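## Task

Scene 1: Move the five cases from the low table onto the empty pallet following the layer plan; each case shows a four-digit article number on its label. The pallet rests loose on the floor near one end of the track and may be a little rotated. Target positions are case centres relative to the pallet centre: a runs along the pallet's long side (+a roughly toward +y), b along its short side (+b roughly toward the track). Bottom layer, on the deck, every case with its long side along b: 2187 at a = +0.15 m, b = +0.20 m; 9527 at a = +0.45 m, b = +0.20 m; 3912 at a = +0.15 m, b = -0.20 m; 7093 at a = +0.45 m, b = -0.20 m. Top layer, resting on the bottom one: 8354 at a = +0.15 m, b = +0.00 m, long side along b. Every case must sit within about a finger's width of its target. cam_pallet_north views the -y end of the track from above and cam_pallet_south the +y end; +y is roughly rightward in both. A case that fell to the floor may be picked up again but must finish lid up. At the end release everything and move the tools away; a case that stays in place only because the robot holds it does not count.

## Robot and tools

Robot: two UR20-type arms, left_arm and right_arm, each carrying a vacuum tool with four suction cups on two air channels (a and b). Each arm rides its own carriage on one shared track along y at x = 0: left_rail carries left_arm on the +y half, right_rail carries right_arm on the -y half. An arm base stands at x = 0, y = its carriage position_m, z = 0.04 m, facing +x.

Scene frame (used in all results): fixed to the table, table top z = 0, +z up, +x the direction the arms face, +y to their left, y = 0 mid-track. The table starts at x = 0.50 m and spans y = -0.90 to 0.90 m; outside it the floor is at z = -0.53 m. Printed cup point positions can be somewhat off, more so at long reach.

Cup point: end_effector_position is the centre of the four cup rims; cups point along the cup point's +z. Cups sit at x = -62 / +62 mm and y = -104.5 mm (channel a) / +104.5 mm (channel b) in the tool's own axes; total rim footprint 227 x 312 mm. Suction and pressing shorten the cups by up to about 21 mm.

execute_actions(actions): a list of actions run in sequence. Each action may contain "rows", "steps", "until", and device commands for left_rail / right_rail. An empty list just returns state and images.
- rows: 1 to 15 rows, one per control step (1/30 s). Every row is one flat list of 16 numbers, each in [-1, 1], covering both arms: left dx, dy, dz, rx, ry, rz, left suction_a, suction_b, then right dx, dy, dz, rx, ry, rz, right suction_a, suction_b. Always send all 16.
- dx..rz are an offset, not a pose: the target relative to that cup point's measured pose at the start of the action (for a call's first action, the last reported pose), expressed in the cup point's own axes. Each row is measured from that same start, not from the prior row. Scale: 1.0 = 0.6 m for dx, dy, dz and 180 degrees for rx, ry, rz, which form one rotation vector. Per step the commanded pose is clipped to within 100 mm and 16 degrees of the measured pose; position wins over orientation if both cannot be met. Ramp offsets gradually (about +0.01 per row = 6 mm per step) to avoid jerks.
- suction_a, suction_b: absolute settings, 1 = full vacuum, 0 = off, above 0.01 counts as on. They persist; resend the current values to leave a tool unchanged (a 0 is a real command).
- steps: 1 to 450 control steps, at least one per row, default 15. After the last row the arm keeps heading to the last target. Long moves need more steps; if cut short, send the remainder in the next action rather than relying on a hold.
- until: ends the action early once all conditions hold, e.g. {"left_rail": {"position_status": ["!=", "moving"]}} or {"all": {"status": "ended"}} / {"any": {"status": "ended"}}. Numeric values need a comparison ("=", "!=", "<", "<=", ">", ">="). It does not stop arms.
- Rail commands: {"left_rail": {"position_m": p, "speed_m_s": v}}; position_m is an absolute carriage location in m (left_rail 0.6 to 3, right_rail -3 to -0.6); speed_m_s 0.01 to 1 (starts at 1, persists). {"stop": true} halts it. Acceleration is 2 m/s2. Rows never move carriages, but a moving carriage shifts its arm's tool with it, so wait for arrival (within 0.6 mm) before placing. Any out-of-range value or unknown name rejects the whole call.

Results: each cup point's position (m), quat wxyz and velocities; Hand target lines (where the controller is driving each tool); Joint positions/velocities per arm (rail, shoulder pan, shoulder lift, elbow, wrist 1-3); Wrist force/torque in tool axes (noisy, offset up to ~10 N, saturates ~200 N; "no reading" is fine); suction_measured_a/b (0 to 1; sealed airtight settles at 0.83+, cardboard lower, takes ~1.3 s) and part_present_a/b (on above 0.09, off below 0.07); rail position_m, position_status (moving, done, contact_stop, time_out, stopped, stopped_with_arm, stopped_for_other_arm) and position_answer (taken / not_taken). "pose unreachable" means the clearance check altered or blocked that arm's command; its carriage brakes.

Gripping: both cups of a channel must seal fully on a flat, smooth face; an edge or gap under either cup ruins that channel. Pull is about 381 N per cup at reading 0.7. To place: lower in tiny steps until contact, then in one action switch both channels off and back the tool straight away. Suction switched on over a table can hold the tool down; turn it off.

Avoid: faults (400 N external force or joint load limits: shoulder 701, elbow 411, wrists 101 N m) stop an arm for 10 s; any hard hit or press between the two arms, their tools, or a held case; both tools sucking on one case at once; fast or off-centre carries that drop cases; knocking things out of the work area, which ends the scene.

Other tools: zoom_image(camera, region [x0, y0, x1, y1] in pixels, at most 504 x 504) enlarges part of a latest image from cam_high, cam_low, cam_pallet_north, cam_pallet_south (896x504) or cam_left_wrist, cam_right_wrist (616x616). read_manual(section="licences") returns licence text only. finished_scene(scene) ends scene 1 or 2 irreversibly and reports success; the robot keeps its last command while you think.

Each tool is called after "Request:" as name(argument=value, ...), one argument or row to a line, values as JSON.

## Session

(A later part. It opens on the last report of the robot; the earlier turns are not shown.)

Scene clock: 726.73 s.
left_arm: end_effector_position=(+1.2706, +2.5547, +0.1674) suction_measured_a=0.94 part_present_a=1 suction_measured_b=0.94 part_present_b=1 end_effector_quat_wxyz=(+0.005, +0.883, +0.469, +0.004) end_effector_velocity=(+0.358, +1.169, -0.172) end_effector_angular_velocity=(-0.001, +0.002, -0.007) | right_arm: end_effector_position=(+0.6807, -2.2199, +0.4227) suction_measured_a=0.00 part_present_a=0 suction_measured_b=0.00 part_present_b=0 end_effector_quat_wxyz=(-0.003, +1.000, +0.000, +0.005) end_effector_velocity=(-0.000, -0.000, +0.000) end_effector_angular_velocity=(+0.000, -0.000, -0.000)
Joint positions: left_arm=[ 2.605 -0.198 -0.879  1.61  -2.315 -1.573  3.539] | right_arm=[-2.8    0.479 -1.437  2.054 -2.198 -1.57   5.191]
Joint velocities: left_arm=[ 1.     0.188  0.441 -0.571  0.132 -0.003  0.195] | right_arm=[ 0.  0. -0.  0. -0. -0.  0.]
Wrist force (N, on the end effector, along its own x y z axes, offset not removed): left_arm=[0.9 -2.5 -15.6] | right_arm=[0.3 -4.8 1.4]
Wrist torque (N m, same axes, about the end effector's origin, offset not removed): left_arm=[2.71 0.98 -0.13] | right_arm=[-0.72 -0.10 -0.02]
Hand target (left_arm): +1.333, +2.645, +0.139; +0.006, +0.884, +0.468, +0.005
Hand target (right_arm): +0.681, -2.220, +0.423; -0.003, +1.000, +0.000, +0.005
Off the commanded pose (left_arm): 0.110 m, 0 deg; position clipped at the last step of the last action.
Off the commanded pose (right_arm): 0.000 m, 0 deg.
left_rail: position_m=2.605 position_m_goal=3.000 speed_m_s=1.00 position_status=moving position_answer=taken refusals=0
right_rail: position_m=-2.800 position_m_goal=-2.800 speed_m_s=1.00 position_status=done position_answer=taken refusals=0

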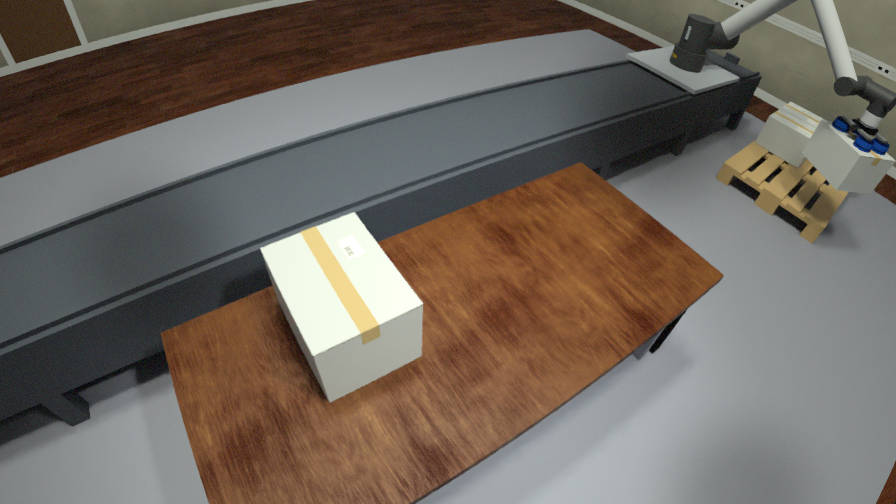

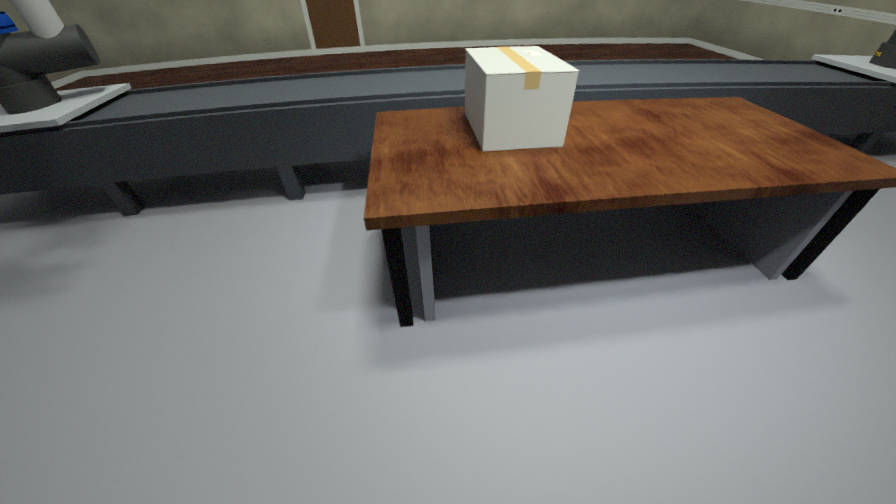

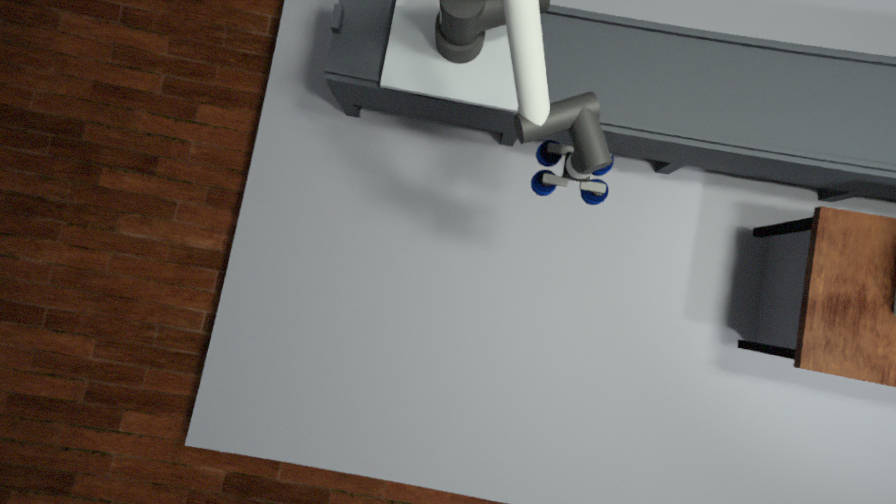

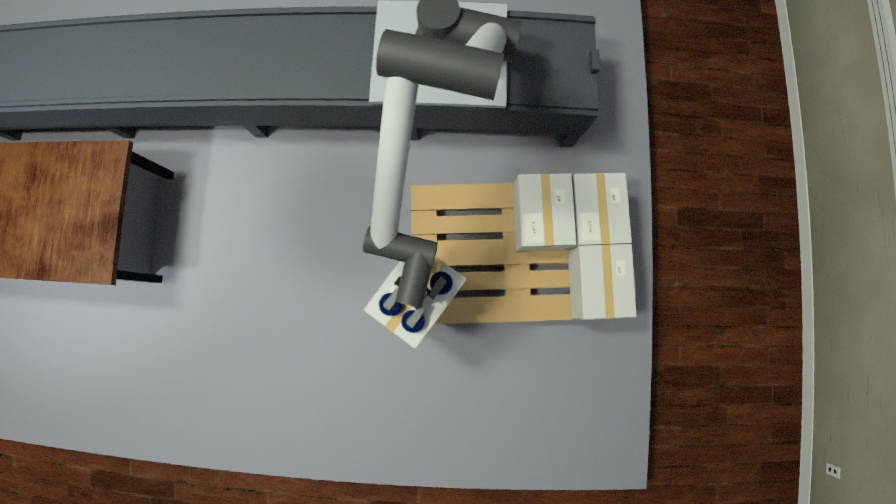

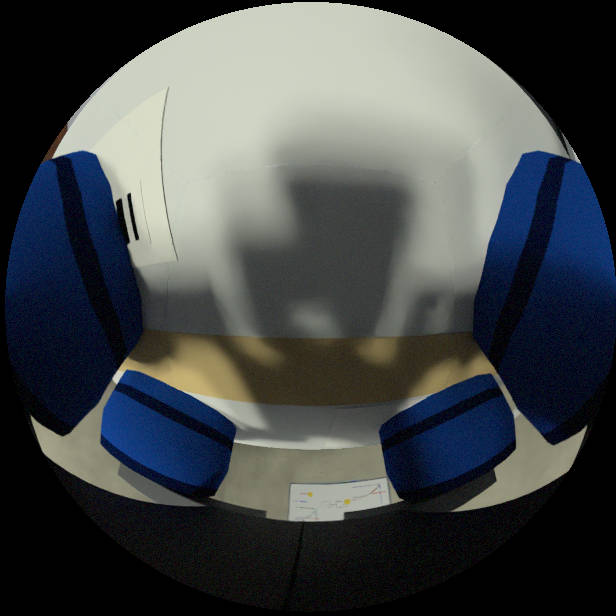

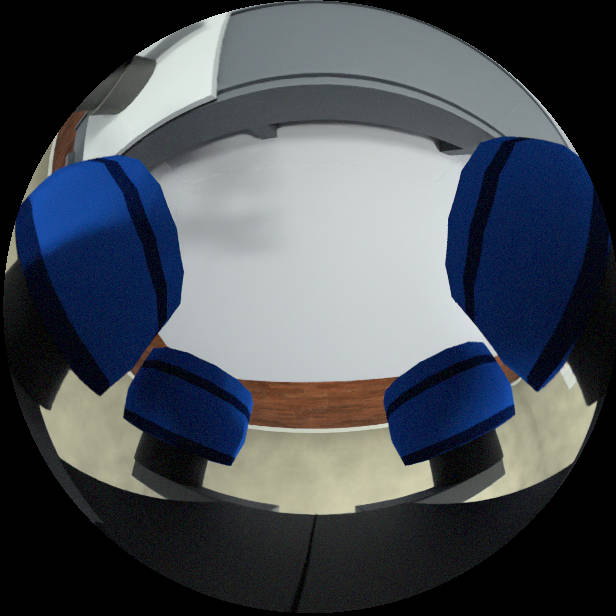

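Request:
execute_actions(
  actions=[],
)

Scene clock: 729.13 s.
left_arm: end_effector_position=(+1.3328, +2.9779, +0.1387) suction_measured_a=0.94 part_present_a=1 suction_measured_b=0.94 part_present_b=1 end_effector_quat_wxyz=(+0.006, +0.884, +0.468, +0.005) end_effector_velocity=(-0.000, +0.000, -0.000) end_effector_angular_velocity=(+0.000, +0.000, +0.000) | right_arm: end_effector_position=(+0.6807, -2.2199, +0.4227) suction_measured_a=0.00 part_present_a=0 suction_measured_b=0.00 part_present_b=0 end_effector_quat_wxyz=(-0.003, +1.000, +0.000, +0.005) end_effector_velocity=(-0.000, +0.000, +0.000) end_effector_angular_velocity=(+0.000, -0.000, +0.000)
Joint positions: left_arm=[ 3.    -0.167 -0.803  1.507 -2.29  -1.574  3.571] | right_arm=[-2.8    0.479 -1.437  2.054 -2.198 -1.57   5.191]
Joint velocities: left_arm=[0. 0. 0. 0. 0. 0. 0.] | right_arm=[ 0.  0. -0.  0. -0. -0.  0.]
Wrist force (N, on the end effector, along its own x y z axes, offset not removed): left_arm=[8.0 0.3 -19.8] | right_arm=[-2.6 -1.7 -4.6]
Wrist torque (N m, same axes, about the end effector's origin, offset not removed): left_arm=[2.81 -0.31 0.01] | right_arm=[-0.11 0.33 -0.03]
Hand target (left_arm): +1.333, +2.978, +0.139; +0.006, +0.884, +0.468, +0.005
Hand target (right_arm): +0.681, -2.220, +0.423; -0.003, +1.000, +0.000, +0.005
Off the commanded pose (left_arm): 0.037 m, 0 deg; position clipped at the last step of the last action.
Off the commanded pose (right_arm): 0.000 m, 0 deg.
left_rail: position_m=3.000 position_m_goal=3.000 speed_m_s=1.00 position_status=done position_answer=taken refusals=0
right_rail: position_m=-2.800 position_m_goal=-2.800 speed_m_s=1.00 position_status=done position_answer=taken refusals=0

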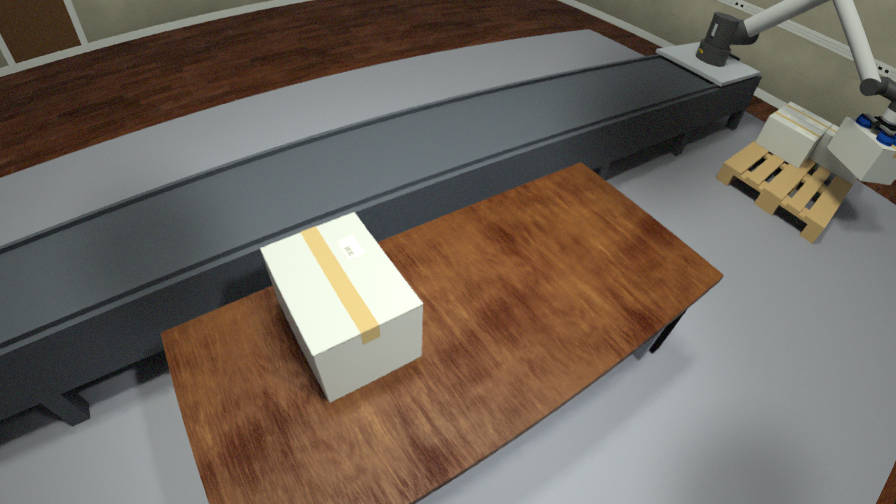

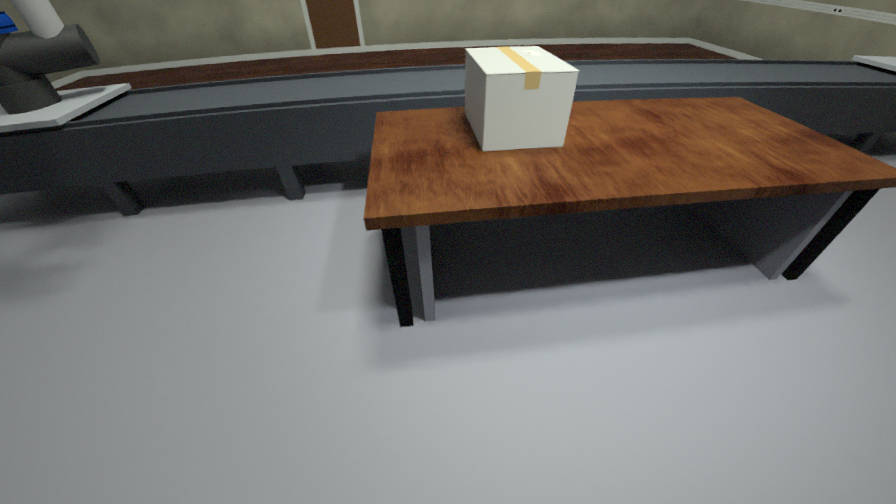

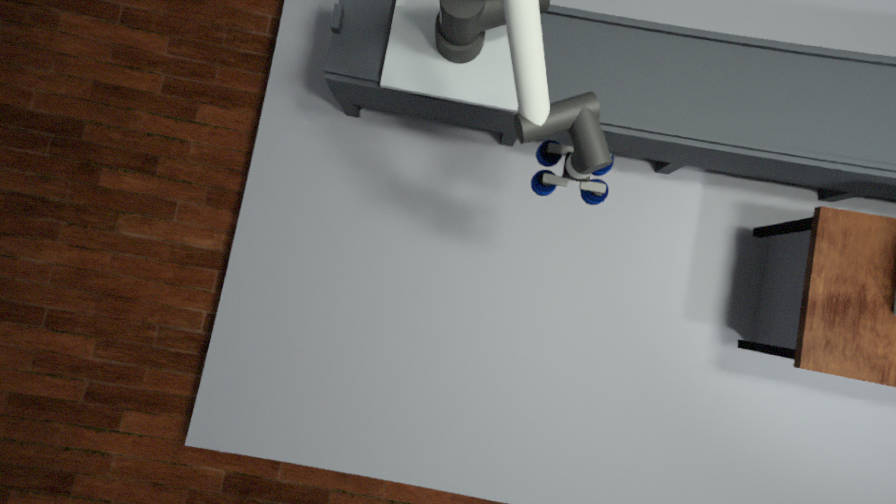

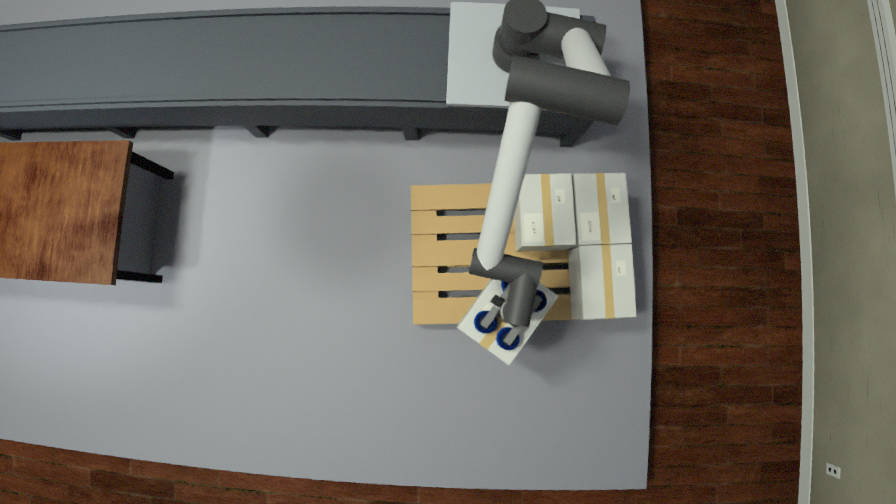

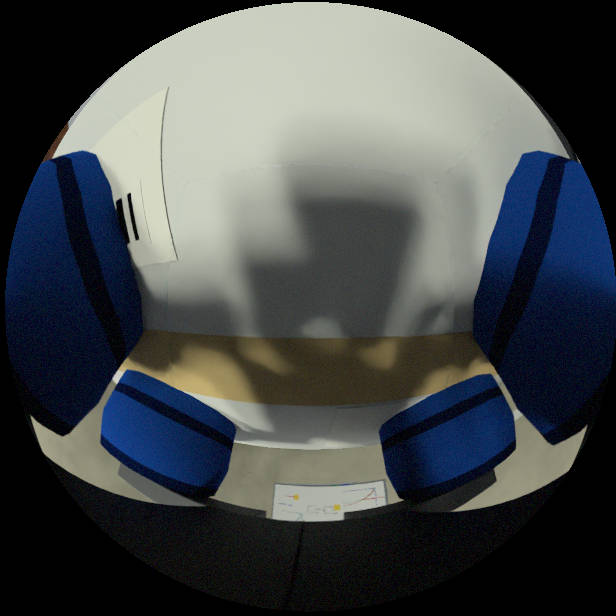

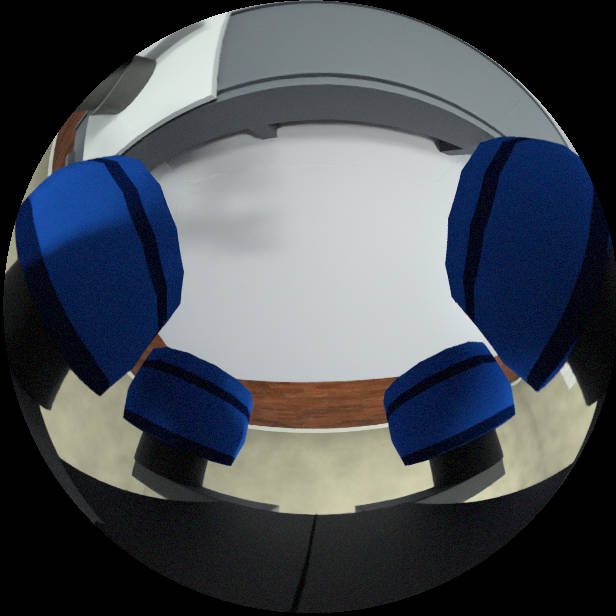

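Request:
execute_actions(
  actions=[
    {"rows":[[0.01,-0.02,0,0,0,-0.015,1,1,0,0,0,0,0,0,0,0],[0.03,-0.06,0.003,0,0,-0.04,1,1,0,0,0,0,0,0,0,0],[0.06,-0.115,0.008,0,0,-0.07,1,1,0,0,0,0,0,0,0,0],[0.095,-0.18,0.014,0,0,-0.10,1,1,0,0,0,0,0,0,0,0],[0.135,-0.26,0.02,0,0,-0.13,1,1,0,0,0,0,0,0,0,0],[0.175,-0.335,0.025,0,0,-0.16,1,1,0,0,0,0,0,0,0,0],[0.21,-0.403,0.03,0,0,-0.2117,1,1,0,0,0,0,0,0,0,0]],"steps":20},
  ],
)

Scene clock: 734.57 s.
left_arm: end_effector_position=(+1.2158, +3.1954, +0.1184) suction_measured_a=0.94 part_present_a=1 suction_measured_b=0.94 part_present_b=1 end_effector_quat_wxyz=(+0.006, +0.699, +0.715, +0.001) end_effector_velocity=(-0.097, +0.182, -0.009) end_effector_angular_velocity=(+0.006, -0.032, +0.377) | right_arm: end_effector_position=(+0.6807, -2.2199, +0.4227) suction_measured_a=0.00 part_present_a=0 suction_measured_b=0.00 part_present_b=0 end_effector_quat_wxyz=(-0.003, +1.000, +0.000, +0.005) end_effector_velocity=(-0.000, +0.000, -0.000) end_effector_angular_velocity=(-0.000, +0.000, -0.000)
Joint positions: left_arm=[ 3.    -0.003 -0.872  1.689 -2.397 -1.578  3.116] | right_arm=[-2.8    0.479 -1.437  2.054 -2.198 -1.57   5.191]
Joint velocities: left_arm=[ 0.     0.148 -0.05   0.134 -0.118  0.008 -0.229] | right_arm=[ 0.  0.  0. -0.  0.  0.  0.]
Wrist force (N, on the end effector, along its own x y z axes, offset not removed): left_arm=[20.7 -11.1 -10.4] | right_arm=[-2.0 -1.4 -0.7]
Wrist torque (N m, same axes, about the end effector's origin, offset not removed): left_arm=[3.31 1.52 -1.16] | right_arm=[-0.13 0.18 -0.12]
Hand target (left_arm): +1.204, +3.218, +0.117; +0.007, +0.683, +0.731, +0.003
Hand target (right_arm): +0.681, -2.220, +0.423; -0.003, +1.000, +0.000, +0.005
Off the commanded pose (left_arm): 0.025 m, 3 deg.
Off the commanded pose (right_arm): 0.000 m, 0 deg.
left_rail: position_m=3.000 position_m_goal=3.000 speed_m_s=1.00 position_status=done position_answer=taken refusals=0
right_rail: position_m=-2.800 position_m_goal=-2.800 speed_m_s=1.00 position_status=done position_answer=taken refusals=0

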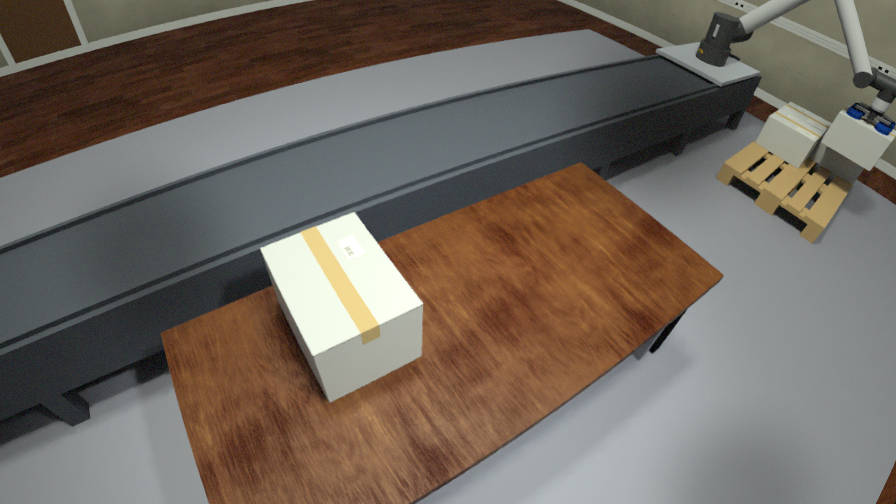

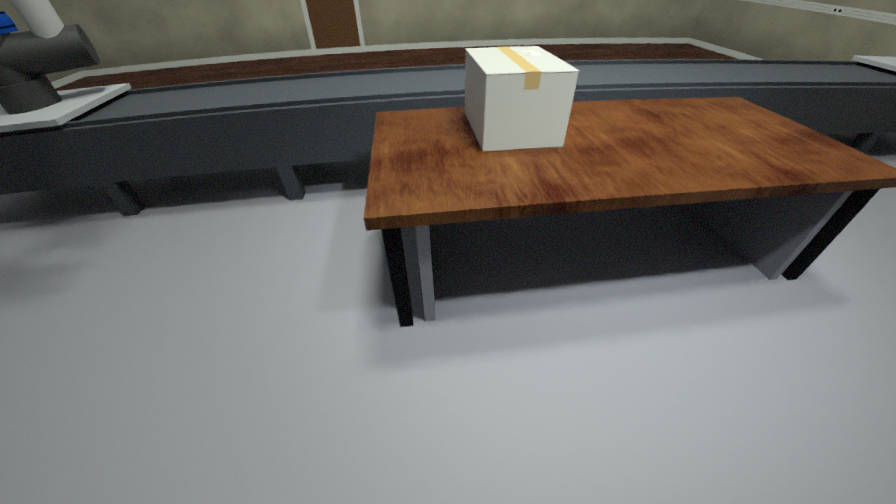

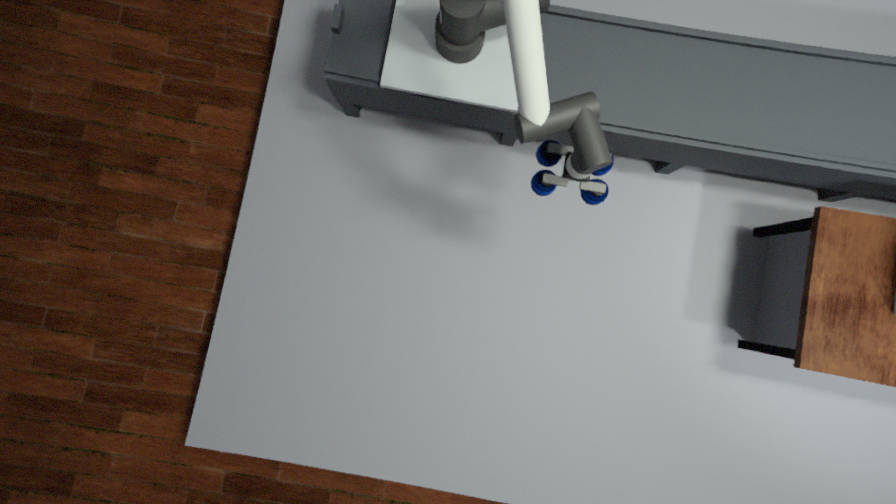

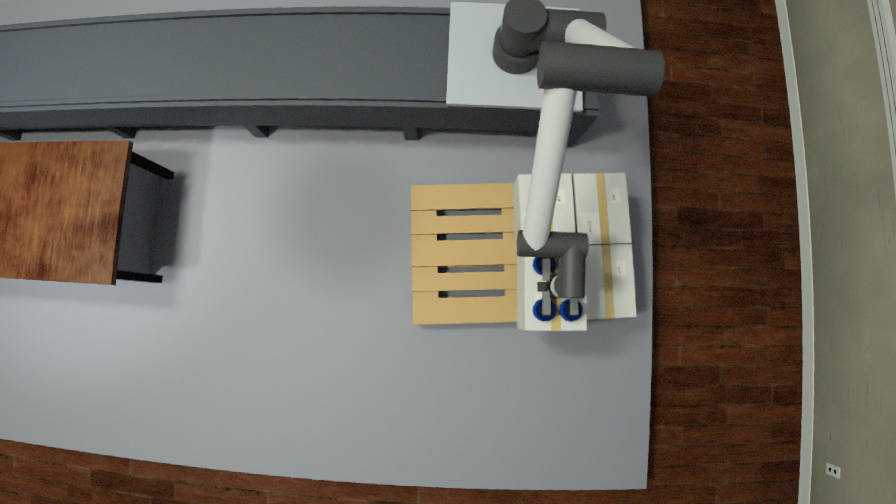

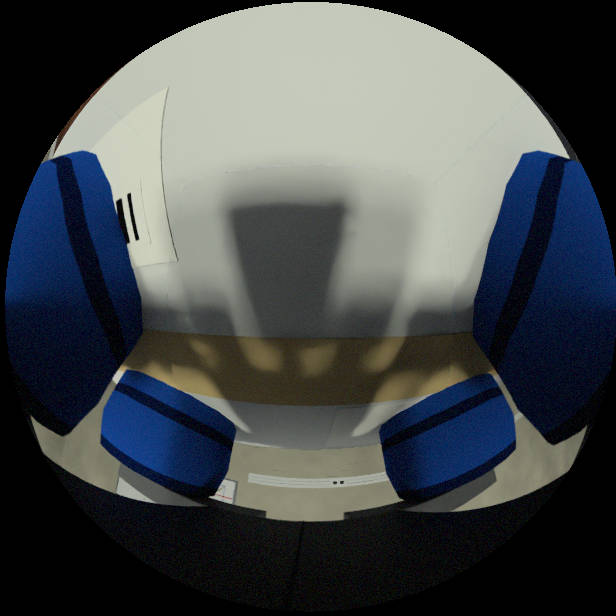

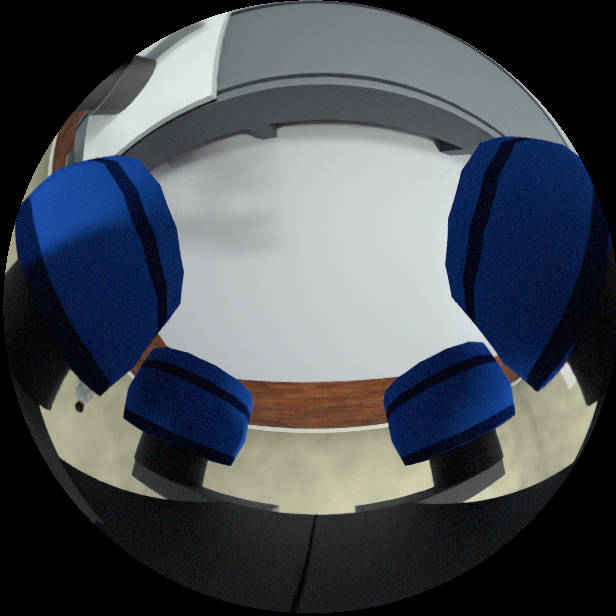

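Request:
execute_actions(
  actions=[],
)

Request:
zoom_image(
  camera="cam_pallet_south",
  region=[490, 210, 650, 345],
)

Request:
zoom_image(
  camera="cam_high",
  region=[740, 70, 896, 200],
)

Scene clock: 736.13 s.
left_arm: end_effector_position=(+1.2042, +3.2174, +0.1174) suction_measured_a=0.94 part_present_a=1 suction_measured_b=0.94 part_present_b=1 end_effector_quat_wxyz=(+0.007, +0.683, +0.731, +0.003) end_effector_velocity=(-0.000, +0.000, +0.000) end_effector_angular_velocity=(+0.000, +0.000, +0.000) | right_arm: end_effector_position=(+0.6807, -2.2199, +0.4227) suction_measured_a=0.00 part_present_a=0 suction_measured_b=0.00 part_present_b=0 end_effector_quat_wxyz=(-0.003, +1.000, +0.000, +0.005) end_effector_velocity=(+0.000, -0.000, -0.000) end_effector_angular_velocity=(-0.000, +0.000, -0.000)
Joint positions: left_arm=[ 3.     0.015 -0.878  1.705 -2.411 -1.577  3.089] | right_arm=[-2.8    0.479 -1.437  2.054 -2.198 -1.57   5.191]
Joint velocities: left_arm=[ 0.  0. -0.  0. -0.  0. -0.] | right_arm=[ 0. -0.  0. -0.  0. -0. -0.]
Wrist force (N, on the end effector, along its own x y z axes, offset not removed): left_arm=[-0.3 -0.8 -13.7] | right_arm=[-3.2 -3.2 -0.7]
Wrist torque (N m, same axes, about the end effector's origin, offset not removed): left_arm=[2.61 0.88 -0.16] | right_arm=[-0.26 0.45 -0.02]
Hand target (left_arm): +1.204, +3.218, +0.117; +0.007, +0.683, +0.731, +0.003
Hand target (right_arm): +0.681, -2.220, +0.423; -0.003, +1.000, +0.000, +0.005
Off the commanded pose (left_arm): 0.000 m, 0 deg.
Off the commanded pose (right_arm): 0.000 m, 0 deg.
left_rail: position_m=3.000 position_m_goal=3.000 speed_m_s=1.00 position_status=done position_answer=taken refusals=0
right_rail: position_m=-2.800 position_m_goal=-2.800 speed_m_s=1.00 position_status=done position_answer=taken refusals=0

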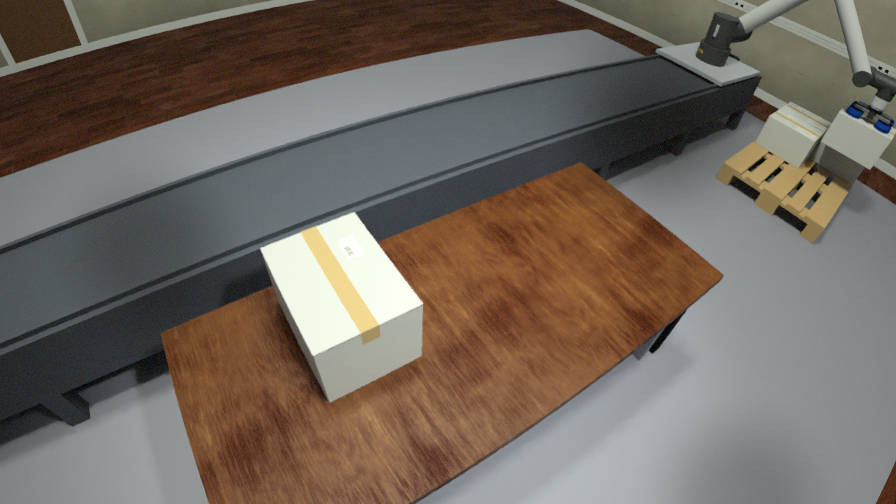

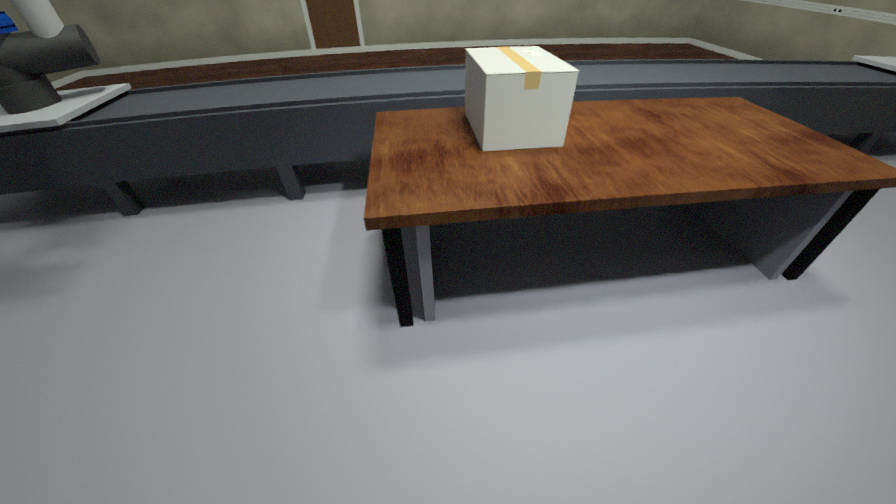

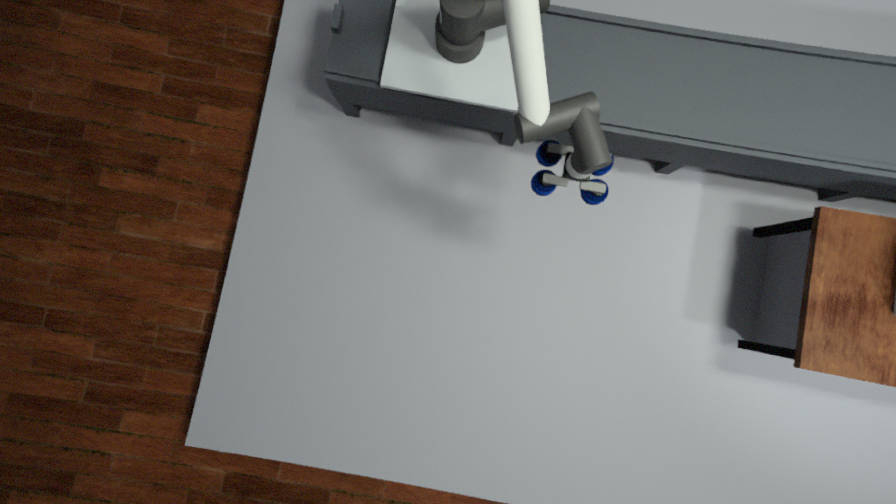

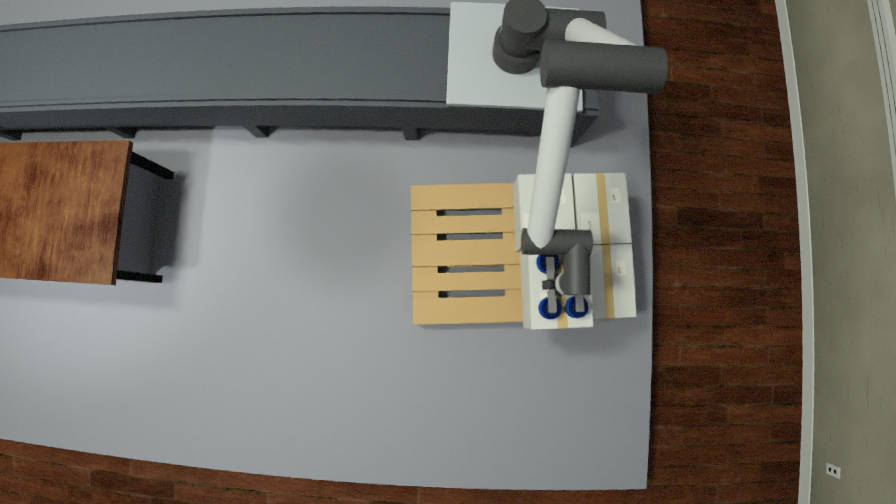

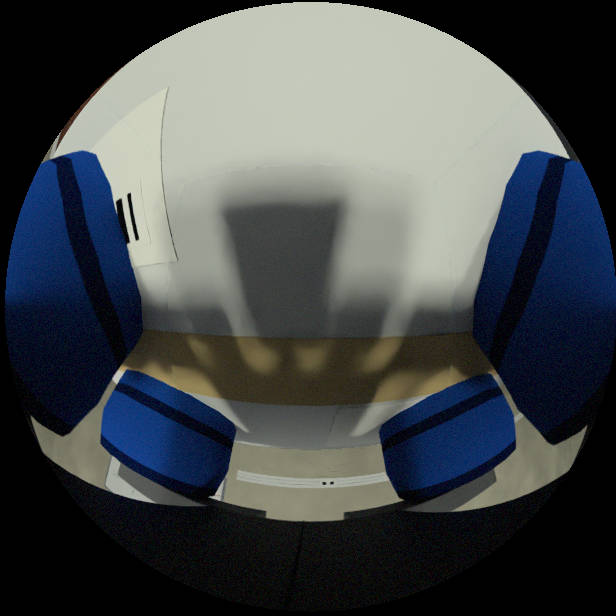

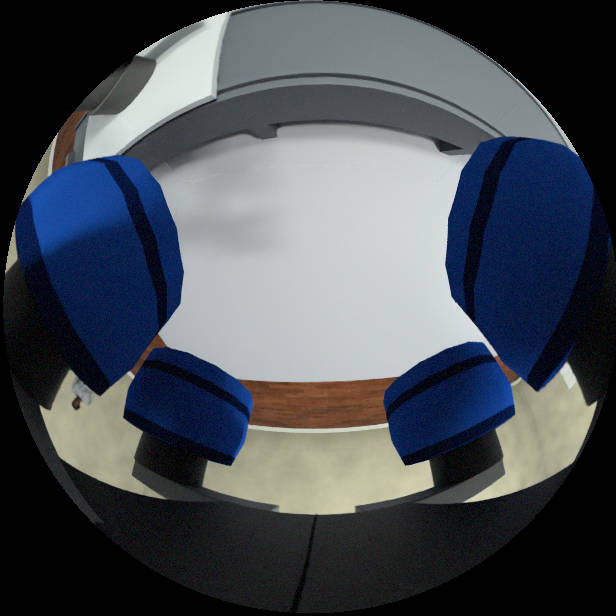

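Region (490, 210, 650, 345) of cam_pallet_south's 896x504 image, scaled by 3.150, with more detail than that image has; it fills the top 425 rows of this view, and the rest is white.

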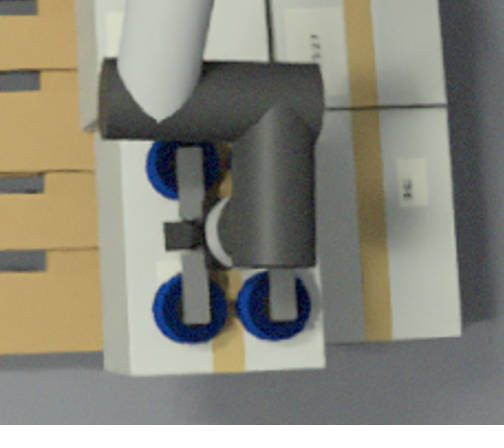

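Region (740, 70, 896, 200) of cam_high's 896x504 image, scaled by 3.231, with more detail than that image has.

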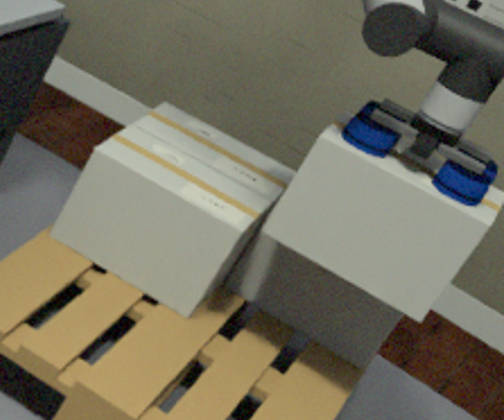

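Request:
execute_actions(
  actions=[],
)

Scene clock: 745.77 s.
left_arm: end_effector_position=(+1.2042, +3.2174, +0.1174) suction_measured_a=0.94 part_present_a=1 suction_measured_b=0.94 part_present_b=1 end_effector_quat_wxyz=(+0.007, +0.683, +0.731, +0.003) end_effector_velocity=(+0.000, -0.000, -0.000) end_effector_angular_velocity=(-0.000, -0.000, -0.000) | right_arm: end_effector_position=(+0.6807, -2.2199, +0.4227) suction_measured_a=0.00 part_present_a=0 suction_measured_b=0.00 part_present_b=0 end_effector_quat_wxyz=(-0.003, +1.000, +0.000, +0.005) end_effector_velocity=(+0.000, +0.000, -0.000) end_effector_angular_velocity=(-0.000, +0.000, +0.000)
Joint positions: left_arm=[ 3.     0.015 -0.878  1.705 -2.411 -1.577  3.089] | right_arm=[-2.8    0.479 -1.437  2.054 -2.198 -1.57   5.191]
Joint velocities: left_arm=[ 0. -0.  0. -0. -0. -0.  0.] | right_arm=[ 0. -0.  0. -0.  0.  0. -0.]
Wrist force (N, on the end effector, along its own x y z axes, offset not removed): left_arm=[1.1 -4.0 -15.3] | right_arm=[-4.8 -4.0 -0.6]
Wrist torque (N m, same axes, about the end effector's origin, offset not removed): left_arm=[2.13 0.76 -0.36] | right_arm=[-0.48 0.60 -0.09]
Hand target (left_arm): +1.204, +3.218, +0.117; +0.007, +0.683, +0.731, +0.003
Hand target (right_arm): +0.681, -2.220, +0.423; -0.003, +1.000, +0.000, +0.005
Off the commanded pose (left_arm): 0.000 m, 0 deg.
Off the commanded pose (right_arm): 0.000 m, 0 deg.
left_rail: position_m=3.000 position_m_goal=3.000 speed_m_s=1.00 position_status=done position_answer=taken refusals=0
right_rail: position_m=-2.800 position_m_goal=-2.800 speed_m_s=1.00 position_status=done position_answer=taken refusals=0

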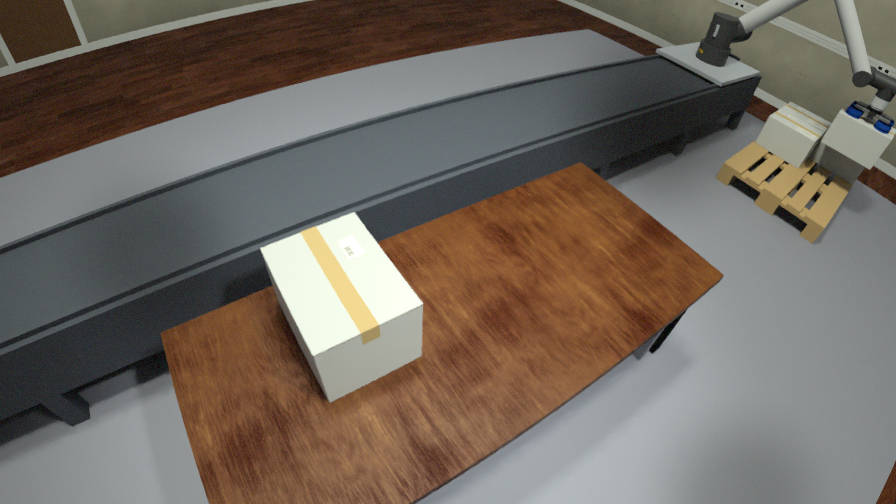

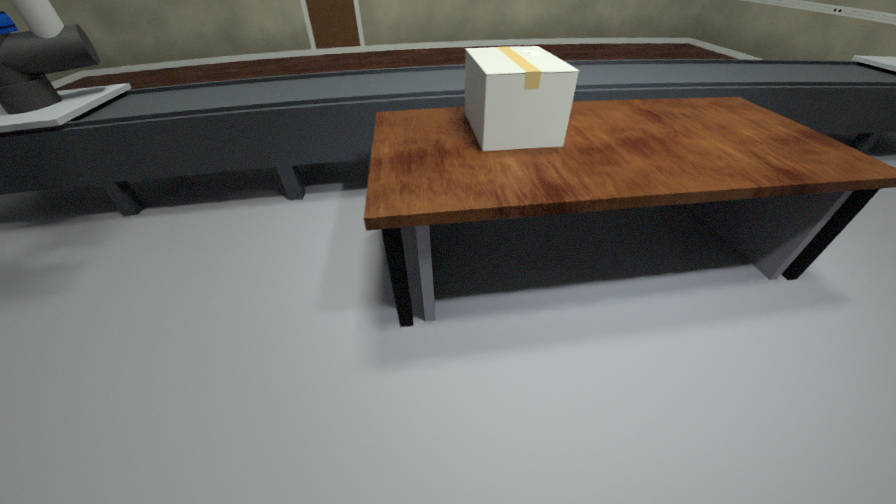

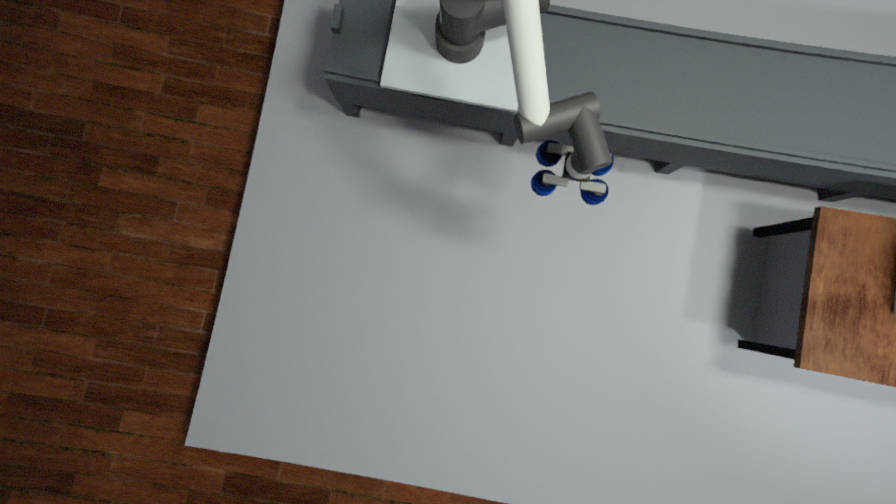

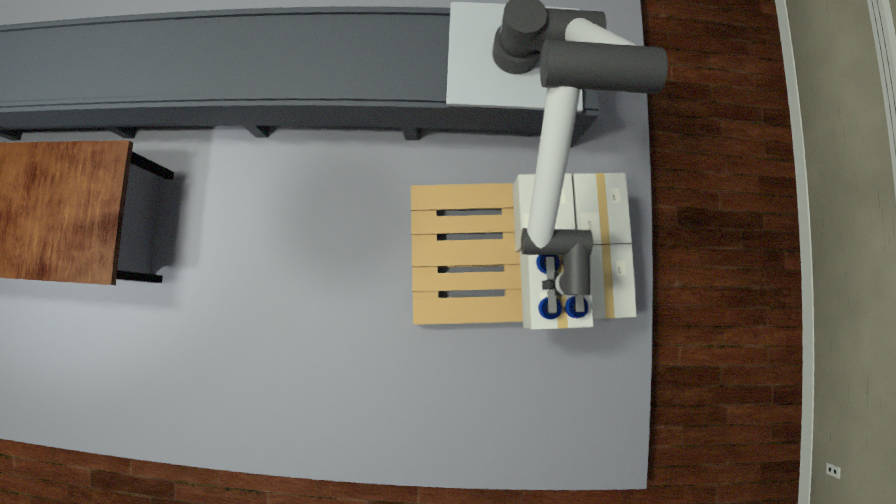

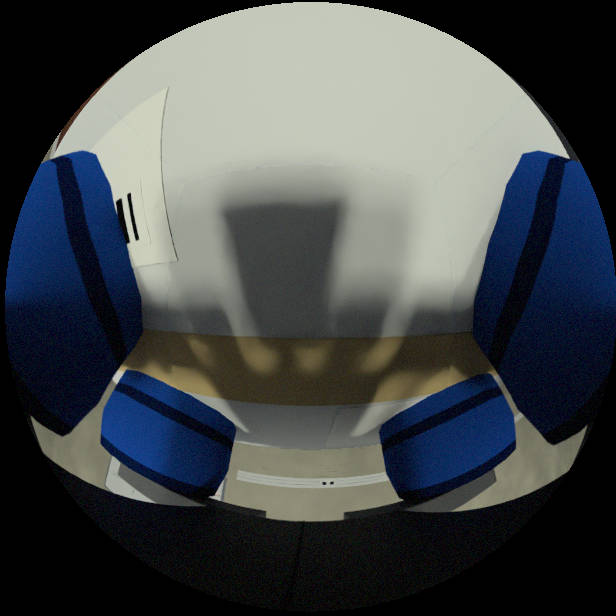

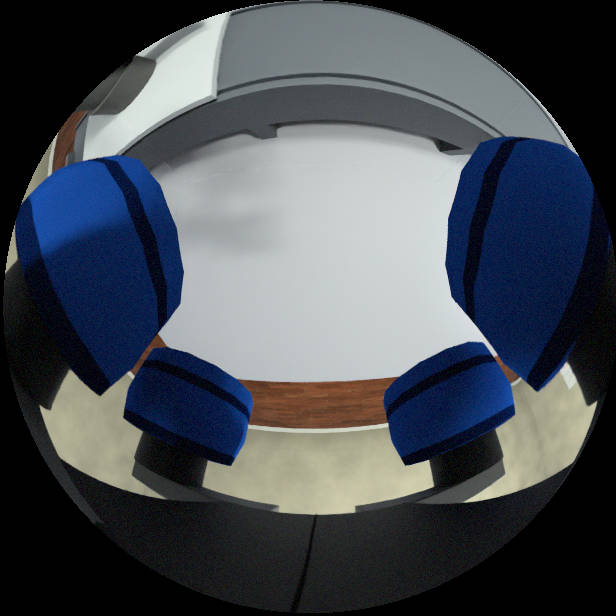

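Request:
zoom_image(
  camera="cam_pallet_south",
  region=[490, 160, 660, 345],
)

Request:
zoom_image(
  camera="cam_high",
  region=[740, 80, 896, 210],
)

Region (490, 160, 660, 345) of cam_pallet_south's 896x504 image, scaled by 2.724, with more detail than that image has; it fills the left 463 columns of this view, and the rest is white.

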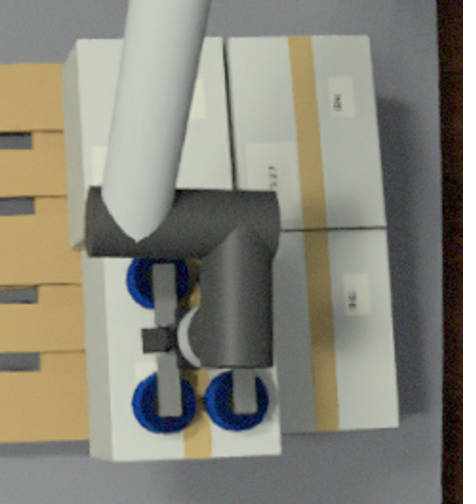

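Region (740, 80, 896, 210) of cam_high's 896x504 image, scaled by 3.231, with more detail than that image has.

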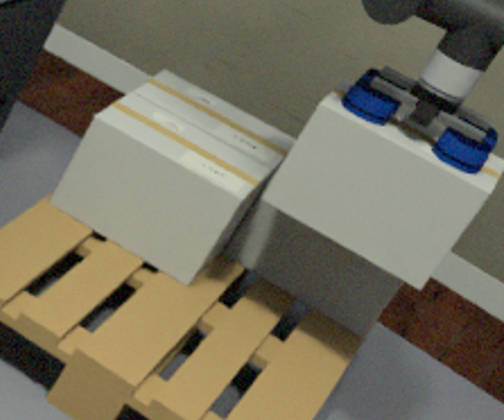

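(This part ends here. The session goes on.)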